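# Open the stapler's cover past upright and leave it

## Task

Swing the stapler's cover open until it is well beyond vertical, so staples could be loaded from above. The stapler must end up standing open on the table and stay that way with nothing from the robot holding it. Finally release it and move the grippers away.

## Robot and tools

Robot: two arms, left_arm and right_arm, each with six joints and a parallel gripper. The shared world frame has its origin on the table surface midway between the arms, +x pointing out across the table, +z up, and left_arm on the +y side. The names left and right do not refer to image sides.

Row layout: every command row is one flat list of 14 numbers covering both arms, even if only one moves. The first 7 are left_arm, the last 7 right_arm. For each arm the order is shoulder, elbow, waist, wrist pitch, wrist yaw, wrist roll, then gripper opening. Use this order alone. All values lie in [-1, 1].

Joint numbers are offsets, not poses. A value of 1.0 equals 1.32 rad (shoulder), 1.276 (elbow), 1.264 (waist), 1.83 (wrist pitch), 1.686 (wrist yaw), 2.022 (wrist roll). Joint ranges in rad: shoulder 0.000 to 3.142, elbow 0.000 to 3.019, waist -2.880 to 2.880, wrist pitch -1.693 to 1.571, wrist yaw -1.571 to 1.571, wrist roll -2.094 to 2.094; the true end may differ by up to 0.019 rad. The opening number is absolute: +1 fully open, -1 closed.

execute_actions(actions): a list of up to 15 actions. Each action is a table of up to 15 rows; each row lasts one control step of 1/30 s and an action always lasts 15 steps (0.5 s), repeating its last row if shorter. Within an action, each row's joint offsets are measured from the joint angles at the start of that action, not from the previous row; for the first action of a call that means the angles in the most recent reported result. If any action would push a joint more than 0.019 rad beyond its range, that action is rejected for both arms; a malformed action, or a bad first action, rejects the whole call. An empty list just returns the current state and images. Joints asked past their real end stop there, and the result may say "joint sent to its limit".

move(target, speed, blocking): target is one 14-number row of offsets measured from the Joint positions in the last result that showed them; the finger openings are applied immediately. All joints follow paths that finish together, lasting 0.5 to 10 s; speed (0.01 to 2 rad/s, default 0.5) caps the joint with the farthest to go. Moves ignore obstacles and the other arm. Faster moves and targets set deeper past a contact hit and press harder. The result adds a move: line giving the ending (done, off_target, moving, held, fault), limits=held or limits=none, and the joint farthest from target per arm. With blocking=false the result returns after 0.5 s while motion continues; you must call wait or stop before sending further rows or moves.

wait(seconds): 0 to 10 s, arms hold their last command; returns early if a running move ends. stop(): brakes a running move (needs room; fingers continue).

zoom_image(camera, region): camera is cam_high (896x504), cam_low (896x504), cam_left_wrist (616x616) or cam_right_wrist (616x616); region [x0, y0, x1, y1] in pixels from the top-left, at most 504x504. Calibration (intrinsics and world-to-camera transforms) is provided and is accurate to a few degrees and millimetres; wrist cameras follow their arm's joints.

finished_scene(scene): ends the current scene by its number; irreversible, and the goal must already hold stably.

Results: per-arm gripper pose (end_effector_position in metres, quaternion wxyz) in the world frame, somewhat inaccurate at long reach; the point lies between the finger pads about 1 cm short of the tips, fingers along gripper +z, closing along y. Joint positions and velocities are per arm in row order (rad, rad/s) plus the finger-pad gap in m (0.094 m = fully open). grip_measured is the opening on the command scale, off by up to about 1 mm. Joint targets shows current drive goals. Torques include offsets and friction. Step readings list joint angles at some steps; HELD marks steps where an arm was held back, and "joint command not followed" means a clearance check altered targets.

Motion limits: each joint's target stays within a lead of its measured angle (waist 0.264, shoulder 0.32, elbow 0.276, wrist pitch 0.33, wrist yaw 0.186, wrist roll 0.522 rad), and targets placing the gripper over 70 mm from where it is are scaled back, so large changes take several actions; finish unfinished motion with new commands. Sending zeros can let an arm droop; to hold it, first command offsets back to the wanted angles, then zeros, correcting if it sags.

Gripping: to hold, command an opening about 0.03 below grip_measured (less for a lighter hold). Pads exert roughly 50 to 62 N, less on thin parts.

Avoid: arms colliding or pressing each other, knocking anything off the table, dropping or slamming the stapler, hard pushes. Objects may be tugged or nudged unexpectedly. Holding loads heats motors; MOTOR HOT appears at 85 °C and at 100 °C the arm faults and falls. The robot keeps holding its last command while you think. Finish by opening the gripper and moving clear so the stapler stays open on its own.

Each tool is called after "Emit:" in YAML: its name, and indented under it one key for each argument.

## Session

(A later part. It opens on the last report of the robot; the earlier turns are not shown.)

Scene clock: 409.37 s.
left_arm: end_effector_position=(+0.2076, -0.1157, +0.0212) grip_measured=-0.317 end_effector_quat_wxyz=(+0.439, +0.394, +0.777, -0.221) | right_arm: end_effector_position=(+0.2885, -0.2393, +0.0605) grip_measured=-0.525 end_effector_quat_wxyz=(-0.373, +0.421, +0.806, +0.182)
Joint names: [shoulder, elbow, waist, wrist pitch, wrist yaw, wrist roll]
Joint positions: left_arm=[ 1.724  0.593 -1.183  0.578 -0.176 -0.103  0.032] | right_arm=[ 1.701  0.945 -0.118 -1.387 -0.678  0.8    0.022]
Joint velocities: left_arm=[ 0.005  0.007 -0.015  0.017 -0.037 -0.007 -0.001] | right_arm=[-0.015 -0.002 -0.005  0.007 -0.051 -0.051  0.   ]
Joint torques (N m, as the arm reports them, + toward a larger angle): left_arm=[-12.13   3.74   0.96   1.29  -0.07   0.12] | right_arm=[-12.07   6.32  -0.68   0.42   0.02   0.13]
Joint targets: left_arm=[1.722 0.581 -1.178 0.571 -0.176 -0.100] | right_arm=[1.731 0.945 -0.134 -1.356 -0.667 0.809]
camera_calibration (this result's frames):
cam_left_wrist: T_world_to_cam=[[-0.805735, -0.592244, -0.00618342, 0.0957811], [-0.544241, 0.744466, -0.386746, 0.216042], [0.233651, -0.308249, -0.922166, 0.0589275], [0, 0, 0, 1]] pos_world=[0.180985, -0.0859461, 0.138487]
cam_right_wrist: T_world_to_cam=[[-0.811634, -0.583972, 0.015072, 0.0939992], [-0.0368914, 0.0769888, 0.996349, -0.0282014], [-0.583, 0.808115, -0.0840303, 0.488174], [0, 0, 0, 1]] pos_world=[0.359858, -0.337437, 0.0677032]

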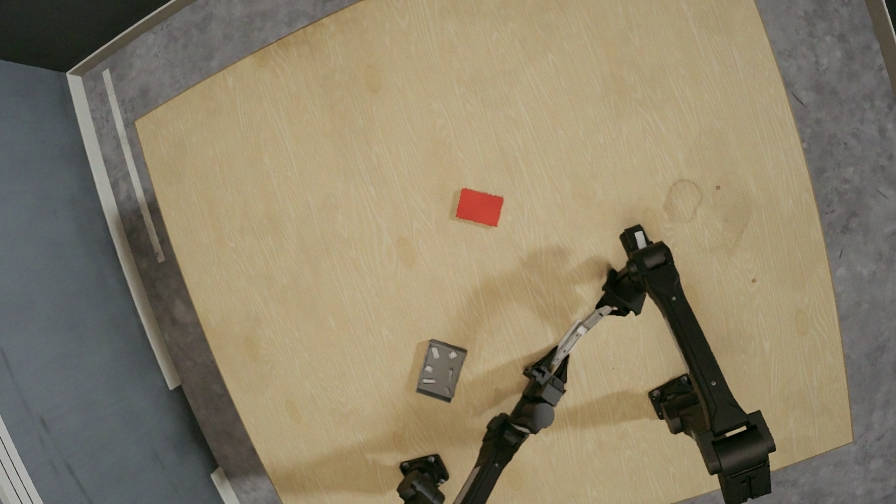

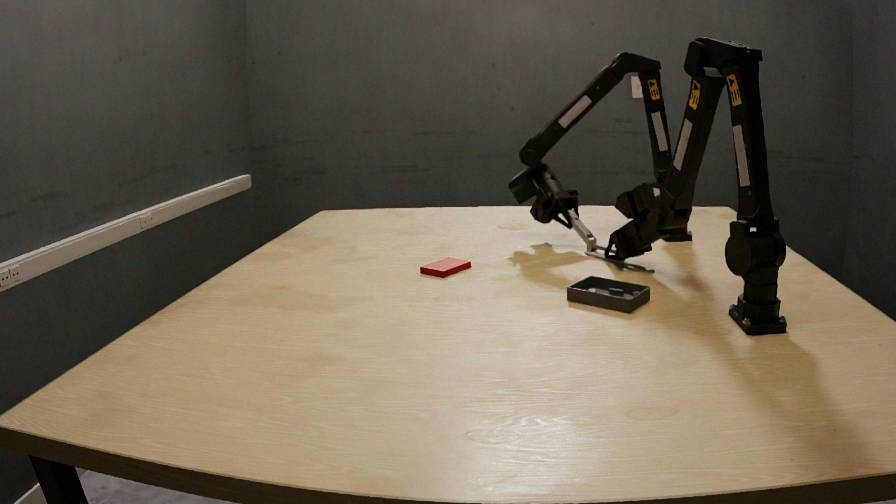

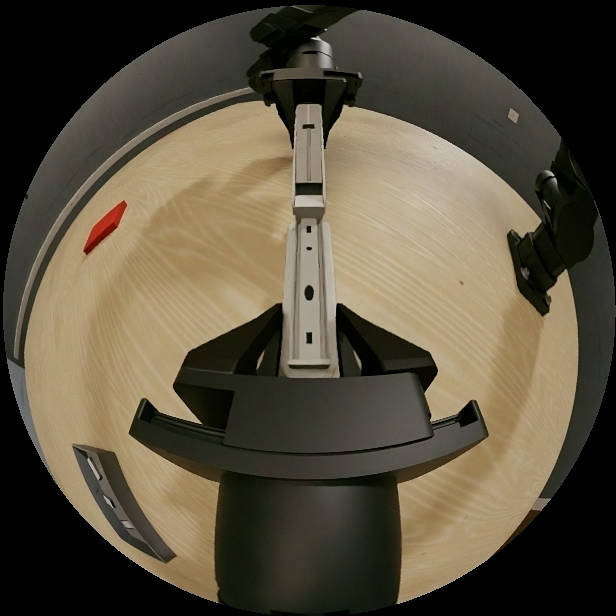

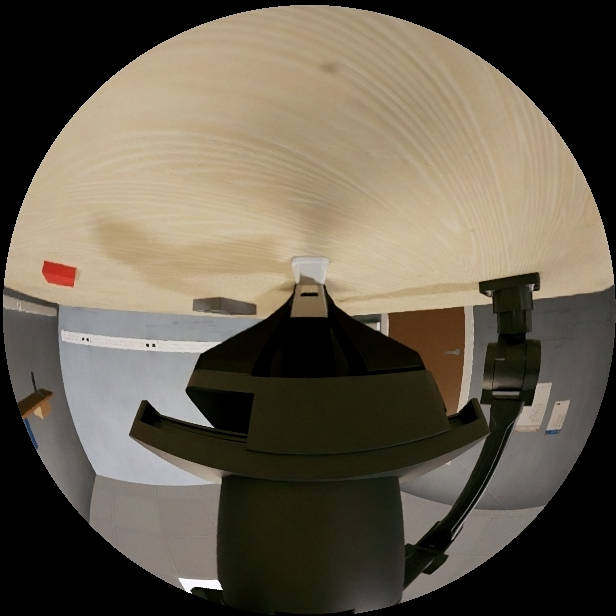

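Emit:
execute_actions:
  actions:
    - [[-0.0015,-0.0094,0.004,-0.0038,0,0.0015,-0.335,0.019,0.006,-0.011,0.013,0.0055,0.003,-0.534],[-0.0015,-0.0094,0.004,-0.0038,0,0.0015,-0.335,0.015,0.012,-0.009,0.009,0.0045,0.002,-0.530],[-0.0015,-0.0094,0.004,-0.0038,0,0.0015,-0.335,0.011,0.018,-0.007,0.006,0.0035,0.001,-0.525],[-0.0015,-0.0094,0.004,-0.0038,0,0.0015,-0.335,0.008,0.023,-0.006,0.003,0.003,0.0,-0.515],[-0.0015,-0.0094,0.004,-0.0038,0,0.0015,-0.335,0.008,0.027,-0.006,0.003,0.003,0.0,-0.49],[-0.0015,-0.0094,0.004,-0.0038,0,0.0015,-0.335,0.008,0.027,-0.006,0.003,0.003,0.0,-0.45],[-0.0015,-0.0094,0.004,-0.0038,0,0.0015,-0.335,0.008,0.027,-0.006,0.003,0.003,0.0,-0.39],[-0.0015,-0.0094,0.004,-0.0038,0,0.0015,-0.335,0.008,0.027,-0.006,0.003,0.003,0.0,-0.31],[-0.0015,-0.0094,0.004,-0.0038,0,0.0015,-0.335,0.008,0.027,-0.006,0.003,0.003,0.0,-0.22],[-0.0015,-0.0094,0.004,-0.0038,0,0.0015,-0.335,0.008,0.027,-0.006,0.003,0.003,0.0,-0.12],[-0.0015,-0.0094,0.004,-0.0038,0,0.0015,-0.335,0.008,0.027,-0.006,0.003,0.003,0.0,-0.02],[-0.0015,-0.0094,0.004,-0.0038,0,0.0015,-0.335,0.008,0.027,-0.006,0.003,0.003,0.0,0.08],[-0.0015,-0.0094,0.004,-0.0038,0,0.0015,-0.335,0.008,0.030,-0.008,0.0,0.003,-0.003,0.17],[-0.0015,-0.0094,0.004,-0.0038,0,0.0015,-0.335,0.008,0.033,-0.010,-0.002,0.004,-0.005,0.25],[-0.0015,-0.0094,0.004,-0.0038,0,0.0015,-0.335,0.008,0.036,-0.011,-0.004,0.004,-0.007,0.3]]
    - [[-0.0015,-0.0094,0.004,-0.0038,0,0.0015,-0.325,0.008,0.0446,-0.0169,-0.0058,0.0047,-0.0108,0.3],[-0.0015,-0.0094,0.004,-0.0038,0,0.0015,-0.31,0.008,0.0543,-0.0236,-0.0107,0.0066,-0.0150,0.3],[-0.0015,-0.0094,0.004,-0.0038,0,0.0015,-0.29,0.009,0.0668,-0.0322,-0.0183,0.0095,-0.0204,0.3],[-0.0015,-0.0094,0.004,-0.0038,0,0.0015,-0.26,0.009,0.0812,-0.0422,-0.0280,0.0132,-0.0267,0.3],[-0.0015,-0.0094,0.004,-0.0038,0,0.0015,-0.22,0.010,0.0971,-0.0531,-0.0393,0.0175,-0.0336,0.3],[-0.0015,-0.0094,0.004,-0.0038,0,0.0015,-0.17,0.010,0.1136,-0.0645,-0.0516,0.0223,-0.0409,0.3],[-0.0015,-0.0094,0.004,-0.0038,0,0.0015,-0.11,0.011,0.1301,-0.0758,-0.0645,0.0272,-0.0481,0.3],[-0.0015,-0.0094,0.004,-0.0038,0,0.0015,-0.05,0.011,0.1460,-0.0867,-0.0774,0.0321,-0.0550,0.3],[-0.0015,-0.0094,0.004,-0.0038,0,0.0015,0.02,0.012,0.1604,-0.0967,-0.0897,0.0369,-0.0613,0.3],[-0.0015,-0.0094,0.004,-0.0038,0,0.0015,0.09,0.012,0.1729,-0.1053,-0.1010,0.0412,-0.0667,0.3],[-0.0015,-0.0094,0.004,-0.0038,0,0.0015,0.16,0.012,0.1826,-0.1120,-0.1107,0.0449,-0.0709,0.3],[-0.0015,-0.0094,0.004,-0.0038,0,0.0015,0.22,0.012,0.1889,-0.1163,-0.1183,0.0478,-0.0737,0.3],[-0.0015,-0.0094,0.004,-0.0038,0,0.0015,0.27,0.012,0.1912,-0.1179,-0.1232,0.0497,-0.0747,0.3],[-0.0015,-0.0094,0.004,-0.0038,0,0.0015,0.3,0.012,0.1912,-0.1179,-0.125,0.0504,-0.0747,0.3]]

Emit:
zoom_image:
  camera: "cam_low"
  region: [480, 140, 700, 300]

Scene clock: 453.93 s.
left_arm: end_effector_position=(+0.2064, -0.1131, +0.0189) grip_measured=+0.294 end_effector_quat_wxyz=(+0.437, +0.395, +0.778, -0.219) | right_arm: end_effector_position=(+0.3525, -0.3041, +0.1197) grip_measured=+0.298 end_effector_quat_wxyz=(-0.329, +0.428, +0.818, +0.198)
Joint names: [shoulder, elbow, waist, wrist pitch, wrist yaw, wrist roll]
Joint positions: left_arm=[ 1.724  0.587 -1.183  0.578 -0.176 -0.103  0.061] | right_arm=[ 1.701  1.17  -0.273 -1.592 -0.595  0.678  0.061]
Joint velocities: left_arm=[-0.005 -0.002 -0.015 -0.002  0.007  0.022  0.009] | right_arm=[-0.005  0.071 -0.122 -0.193 -0.037 -0.168  0.   ]
Joint torques (N m, as the arm reports them, + toward a larger angle): left_arm=[-12.44   3.94   0.89   1.31  -0.08   0.1 ] | right_arm=[-15.1    9.36   1.22  -1.07  -0.24  -0.04]
Joint targets: left_arm=[1.722 0.579 -1.178 0.571 -0.176 -0.100] | right_arm=[1.717 1.194 -0.268 -1.615 -0.590 0.648]
Step readings (joint positions; steps 1 to 15: 1st action; 16 to 30: 2nd action):
0: left_arm=[1.724 0.593 -1.183 0.578 -0.176 -0.103] | right_arm=[1.701 0.945 -0.118 -1.387 -0.678 0.800]
1: left_arm=[1.724 0.593 -1.183 0.578 -0.176 -0.103] | right_arm=[1.701 0.945 -0.118 -1.387 -0.678 0.800]
2: left_arm=[1.724 0.593 -1.183 0.578 -0.176 -0.103] | right_arm=[1.701 0.945 -0.118 -1.387 -0.678 0.800]
4: left_arm=[1.724 0.593 -1.183 0.578 -0.176 -0.103] | right_arm=[1.701 0.945 -0.118 -1.387 -0.678 0.800]
8: left_arm=[1.724 0.591 -1.183 0.578 -0.176 -0.103] | right_arm=[1.701 0.947 -0.118 -1.387 -0.677 0.800]
15: left_arm=[1.724 0.591 -1.183 0.578 -0.176 -0.103] | right_arm=[1.701 0.950 -0.119 -1.387 -0.675 0.799]
16: left_arm=[1.724 0.591 -1.183 0.578 -0.176 -0.103] | right_arm=[1.701 0.953 -0.120 -1.387 -0.673 0.797]
17: left_arm=[1.724 0.591 -1.183 0.578 -0.176 -0.103] | right_arm=[1.701 0.958 -0.123 -1.390 -0.670 0.793]
19: left_arm=[1.724 0.591 -1.183 0.578 -0.176 -0.103] | right_arm=[1.701 0.979 -0.134 -1.405 -0.662 0.782]
23: left_arm=[1.724 0.590 -1.183 0.578 -0.176 -0.103] | right_arm=[1.701 1.058 -0.184 -1.474 -0.633 0.744]
30: Joint positions above
camera_calibration (this result's frames):
cam_left_wrist: T_world_to_cam=[[-0.805753, -0.592206, -0.00741556, 0.096383], [-0.545219, 0.746596, -0.381223, 0.212894], [0.231299, -0.303128, -0.924453, 0.0590556], [0, 0, 0, 1]] pos_world=[0.180075, -0.0839661, 0.136469]
cam_right_wrist: T_world_to_cam=[[-0.826341, -0.561081, -0.0484604, 0.127034], [-0.125728, 0.0999201, 0.98702, -0.0404308], [-0.548956, 0.821708, -0.153112, 0.583259], [0, 0, 0, 1]] pos_world=[0.420074, -0.403952, 0.135366]

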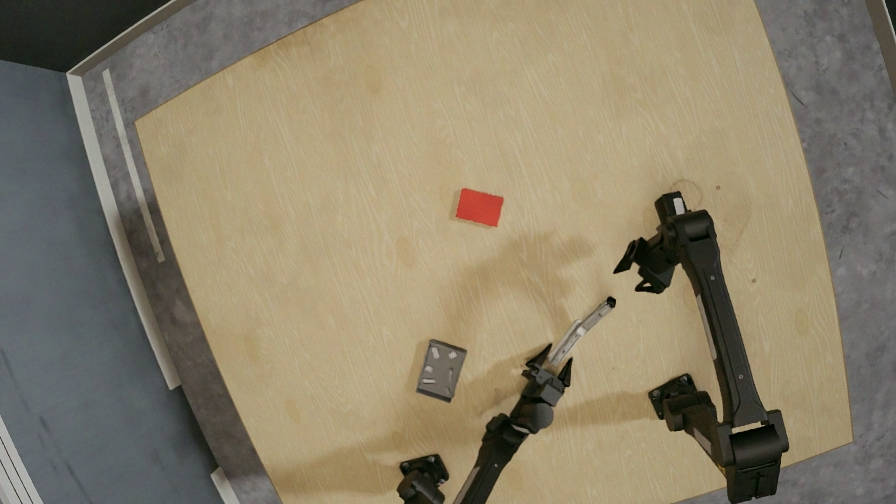

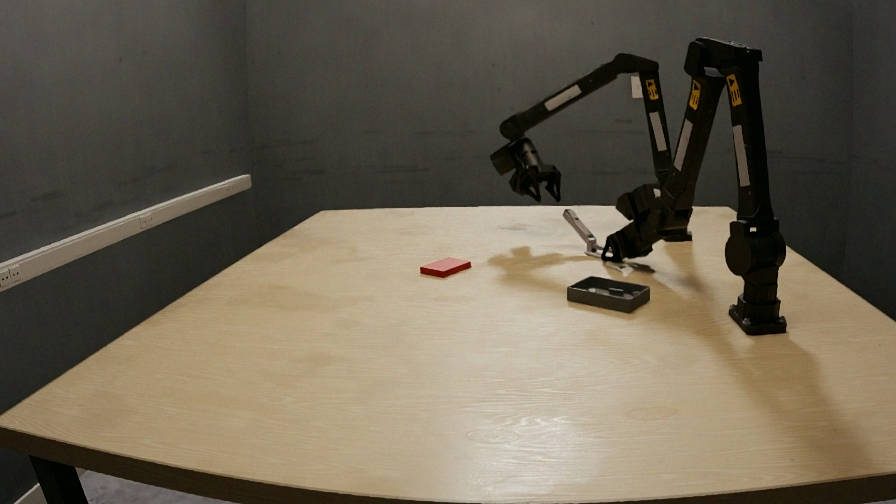

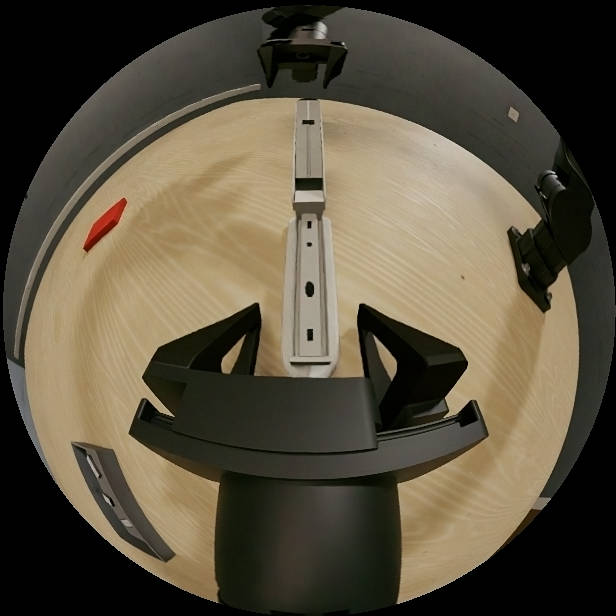

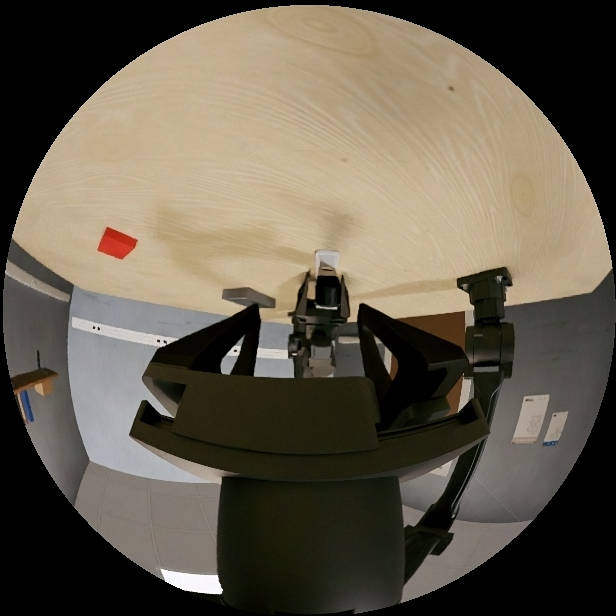

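Region (480, 140, 700, 300) of cam_low's 896x504 image, scaled by 2.291, with more detail than that image has; it fills the top 367 rows of this view, and the rest is white.

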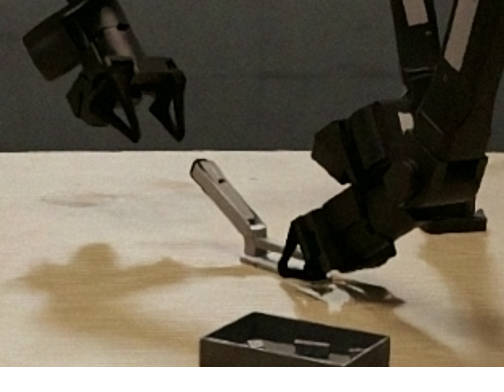

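Emit:
execute_actions:
  actions:
    - [[-0.0228,-0.0063,0.0036,-0.0038,0,0.0015,0.3,0.0121,0.0198,-0.0050,-0.0126,0.003,-0.0148,0.3],[-0.0374,-0.0079,0.0025,-0.0044,0,0.0015,0.3,0.0121,0.0227,-0.0128,-0.0126,0.003,-0.0148,0.3],[-0.0559,-0.0122,0.0007,-0.0062,0,0.0015,0.3,0.0121,0.0272,-0.0183,-0.0126,0.003,-0.0148,0.3],[-0.0775,-0.0189,-0.0015,-0.0089,0,0.0015,0.3,0.0121,0.0329,-0.0253,-0.0126,0.003,-0.0148,0.3],[-0.1012,-0.0274,-0.0041,-0.0124,0,0.0015,0.3,0.0121,0.0396,-0.0334,-0.0126,0.003,-0.0148,0.3],[-0.1259,-0.0374,-0.0069,-0.0164,0,0.0015,0.3,0.0121,0.0468,-0.0422,-0.0126,0.003,-0.0148,0.3],[-0.1505,-0.0483,-0.0099,-0.0208,0,0.0015,0.3,0.0121,0.0544,-0.0515,-0.0126,0.003,-0.0148,0.3],[-0.1742,-0.0596,-0.0128,-0.0254,0,0.0015,0.3,0.0121,0.0620,-0.0608,-0.0126,0.003,-0.0148,0.3],[-0.1958,-0.0709,-0.0156,-0.0300,0,0.0015,0.3,0.0121,0.0692,-0.0696,-0.0126,0.003,-0.0148,0.3],[-0.2143,-0.0818,-0.0182,-0.0344,0,0.0015,0.3,0.0121,0.0759,-0.0777,-0.0126,0.003,-0.0148,0.3],[-0.2289,-0.0918,-0.0204,-0.0384,0,0.0015,0.3,0.0121,0.0816,-0.0847,-0.0126,0.003,-0.0148,0.3],[-0.2383,-0.1003,-0.0222,-0.0419,0,0.0015,0.3,0.0121,0.0861,-0.0902,-0.0126,0.003,-0.0148,0.3],[-0.2417,-0.1070,-0.0233,-0.0446,0,0.0015,0.3,0.0121,0.0890,-0.0937,-0.0126,0.003,-0.0148,0.3],[-0.2417,-0.1113,-0.0237,-0.0464,0,0.0015,0.3,0.0121,0.09,-0.095,-0.0126,0.003,-0.0148,0.3],[-0.2417,-0.1129,-0.0237,-0.047,0,0.0015,0.3,0.0121,0.09,-0.095,-0.0126,0.003,-0.0148,0.3]]

Emit:
wait:
  seconds: 0.5

Emit:
zoom_image:
  camera: "cam_low"
  region: [480, 140, 700, 300]

Scene clock: 477.43 s.
left_arm: end_effector_position=(+0.1830, -0.0809, +0.1143) grip_measured=+0.298 end_effector_quat_wxyz=(+0.486, +0.376, +0.744, -0.263) | right_arm: end_effector_position=(+0.3823, -0.3539, +0.1394) grip_measured=+0.298 end_effector_quat_wxyz=(-0.285, +0.462, +0.808, +0.229)
Joint names: [shoulder, elbow, waist, wrist pitch, wrist yaw, wrist roll]
Joint positions: left_arm=[ 1.39   0.466 -1.199  0.517 -0.176 -0.103  0.061] | right_arm=[ 1.701  1.25  -0.393 -1.606 -0.593  0.656  0.061]
Joint velocities: left_arm=[-0.151 -0.178 -0.063 -0.1    0.037  0.051  0.   ] | right_arm=[-0.005  0.125 -0.2    0.012  0.11  -0.037 -0.001]
Joint torques (N m, as the arm reports them, + toward a larger angle): left_arm=[-6.05  5.13 -0.21  1.08 -0.06  0.12] | right_arm=[-15.72  10.59   1.82  -0.88  -0.27  -0.06]
Joint targets: left_arm=[1.405 0.443 -1.213 0.493 -0.176 -0.100] | right_arm=[1.717 1.285 -0.394 -1.615 -0.589 0.648]
Step readings (joint positions):
0: left_arm=[1.724 0.587 -1.183 0.578 -0.176 -0.103] | right_arm=[1.701 1.171 -0.275 -1.605 -0.593 0.656]
1: left_arm=[1.723 0.587 -1.183 0.578 -0.176 -0.103] | right_arm=[1.701 1.171 -0.275 -1.605 -0.593 0.656]
2: left_arm=[1.720 0.586 -1.183 0.578 -0.176 -0.103] | right_arm=[1.701 1.171 -0.275 -1.605 -0.593 0.656]
4: left_arm=[1.700 0.580 -1.183 0.574 -0.176 -0.103] | right_arm=[1.701 1.171 -0.279 -1.605 -0.593 0.656]
8: left_arm=[1.585 0.542 -1.183 0.554 -0.176 -0.103] | right_arm=[1.701 1.185 -0.309 -1.606 -0.593 0.656]
15: Joint positions above
camera_calibration (this result's frames):
cam_left_wrist: T_world_to_cam=[[-0.815841, -0.577811, 0.0231984, 0.0968526], [-0.505502, 0.693114, -0.513868, 0.216043], [0.280839, -0.430961, -0.857556, 0.13533], [0, 0, 0, 1]] pos_world=[0.150221, -0.0354579, 0.224824]
cam_right_wrist: T_world_to_cam=[[-0.872933, -0.474913, -0.111561, 0.181727], [-0.190669, 0.121644, 0.974088, -0.0168643], [-0.449037, 0.871585, -0.196738, 0.629056], [0, 0, 0, 1]] pos_world=[0.43789, -0.45992, 0.16046]

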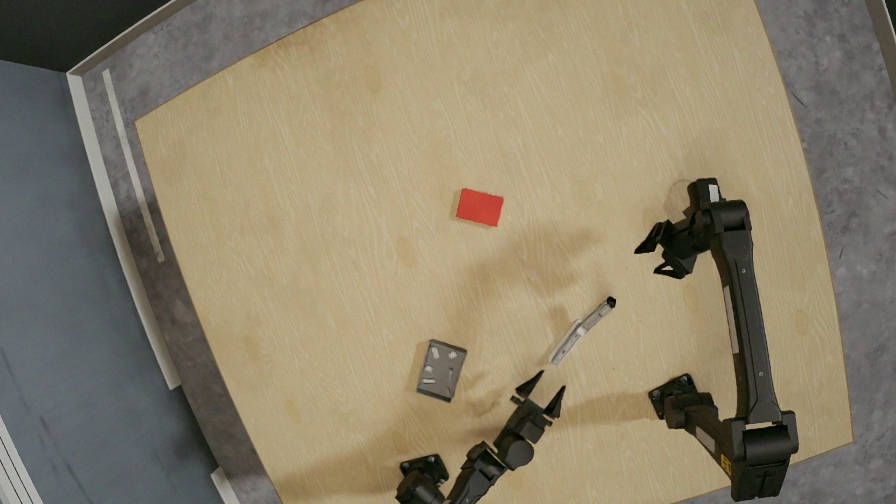

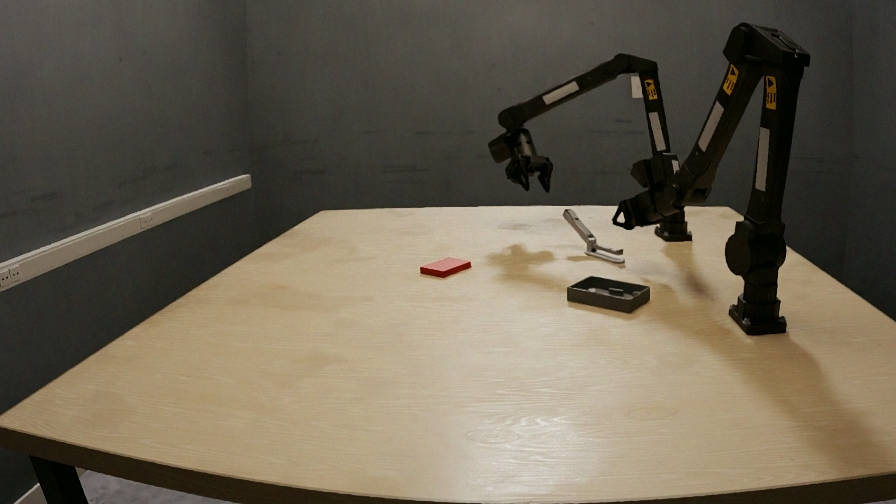

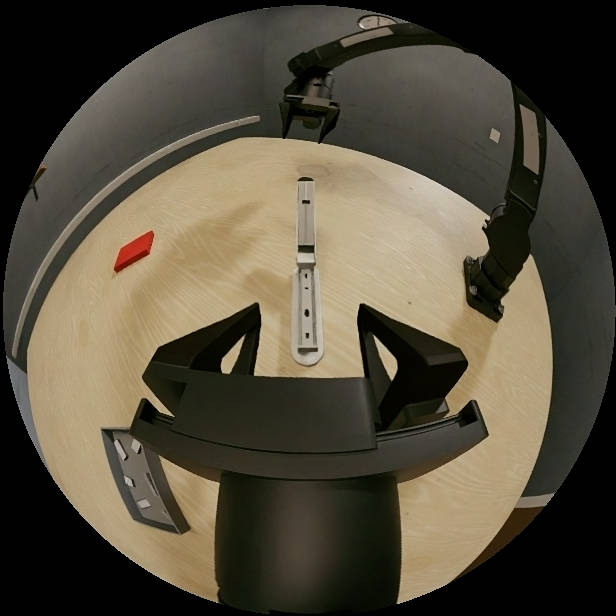

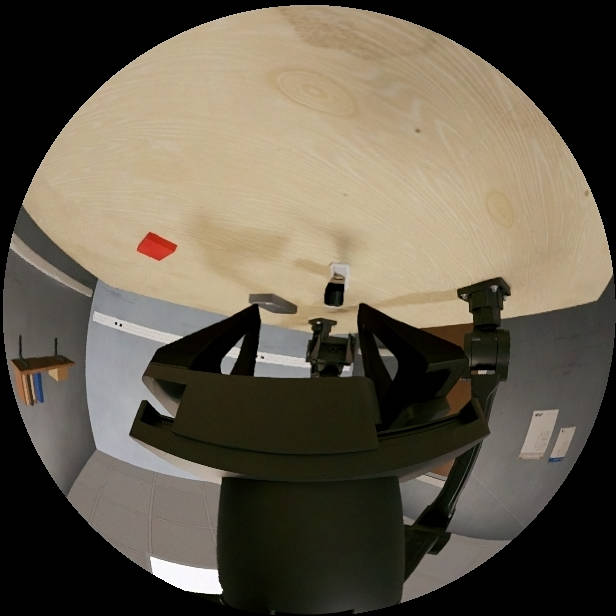

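Scene clock: 477.93 s.
left_arm: end_effector_position=(+0.1781, -0.0728, +0.0971) grip_measured=+0.298 end_effector_quat_wxyz=(+0.470, +0.385, +0.753, -0.252) | right_arm: end_effector_position=(+0.3835, -0.3569, +0.1402) grip_measured=+0.298 end_effector_quat_wxyz=(-0.283, +0.464, +0.807, +0.230)
Joint names: [shoulder, elbow, waist, wrist pitch, wrist yaw, wrist roll]
Joint positions: left_arm=[ 1.402  0.448 -1.202  0.501 -0.176 -0.103  0.061] | right_arm=[ 1.701  1.254 -0.399 -1.606 -0.593  0.656  0.061]
Joint velocities: left_arm=[ 0.005  0.007  0.005 -0.002  0.007  0.007 -0.   ] | right_arm=[-0.015  0.002 -0.015  0.002  0.007 -0.051 -0.001]
Joint torques (N m, as the arm reports them, + toward a larger angle): left_arm=[-8.3   5.57 -0.41  1.32 -0.08  0.11] | right_arm=[-15.42  11.12   1.08  -0.89  -0.27  -0.06]
Joint targets: left_arm=[1.405 0.443 -1.213 0.492 -0.176 -0.100] | right_arm=[1.717 1.285 -0.393 -1.615 -0.590 0.648]
wait: 0.50 s; at rest by 0.37 s
camera_calibration (this result's frames):
cam_left_wrist: T_world_to_cam=[[-0.817036, -0.57642, 0.0138384, 0.0991353], [-0.512849, 0.715541, -0.474328, 0.198248], [0.26351, -0.39464, -0.880239, 0.133377], [0, 0, 0, 1]] pos_world=[0.147522, -0.0320748, 0.210066]
cam_right_wrist: T_world_to_cam=[[-0.875796, -0.468999, -0.114106, 0.185037], [-0.193078, 0.123736, 0.97335, -0.0153057], [-0.442381, 0.874488, -0.198921, 0.631162], [0, 0, 0, 1]] pos_world=[0.438314, -0.463267, 0.161563]

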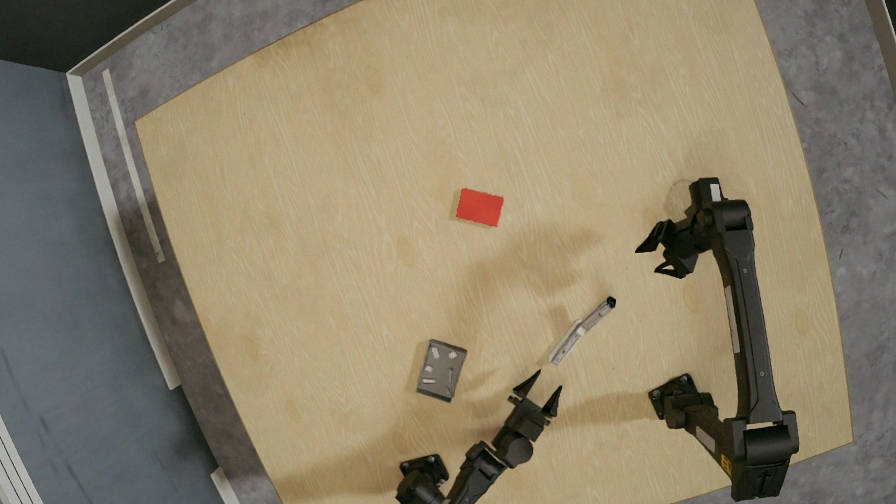

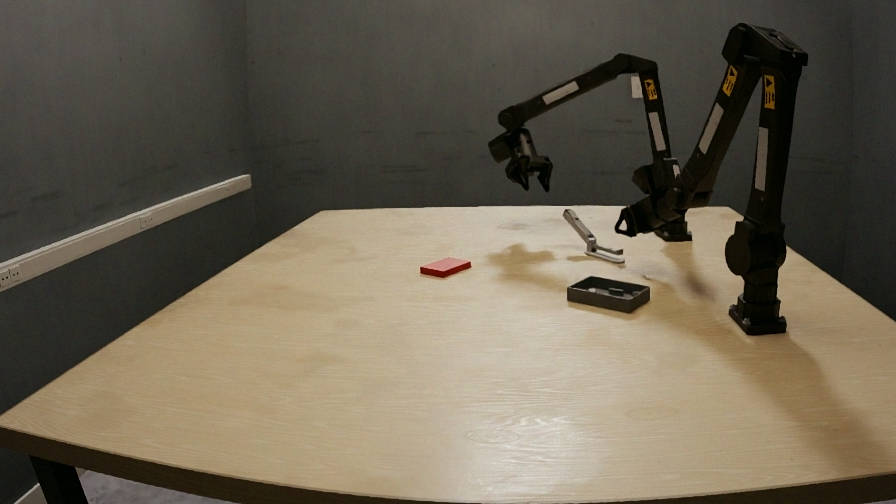

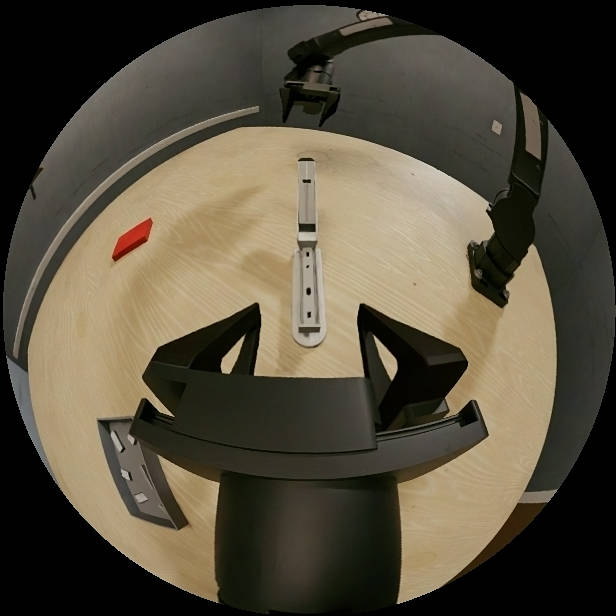

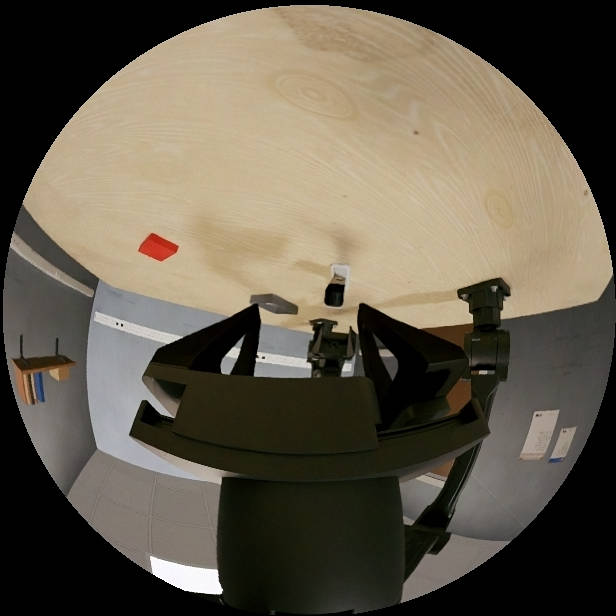

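Region (480, 140, 700, 300) of cam_low's 896x504 image, scaled by 2.291, with more detail than that image has; it fills the top 367 rows of this view, and the rest is white.

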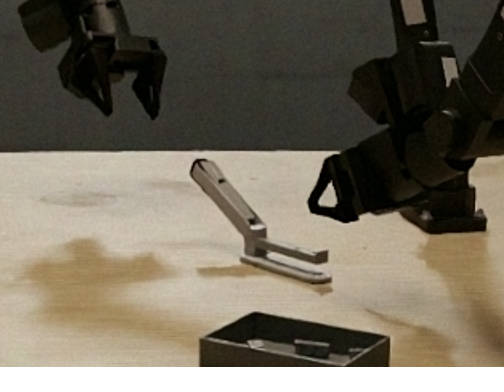

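The stapler is standing open on the table with the cover well past upright, and both arms are clear of it.

Emit:
finished_scene:
  scene: 2

The scene is finished: the task was done.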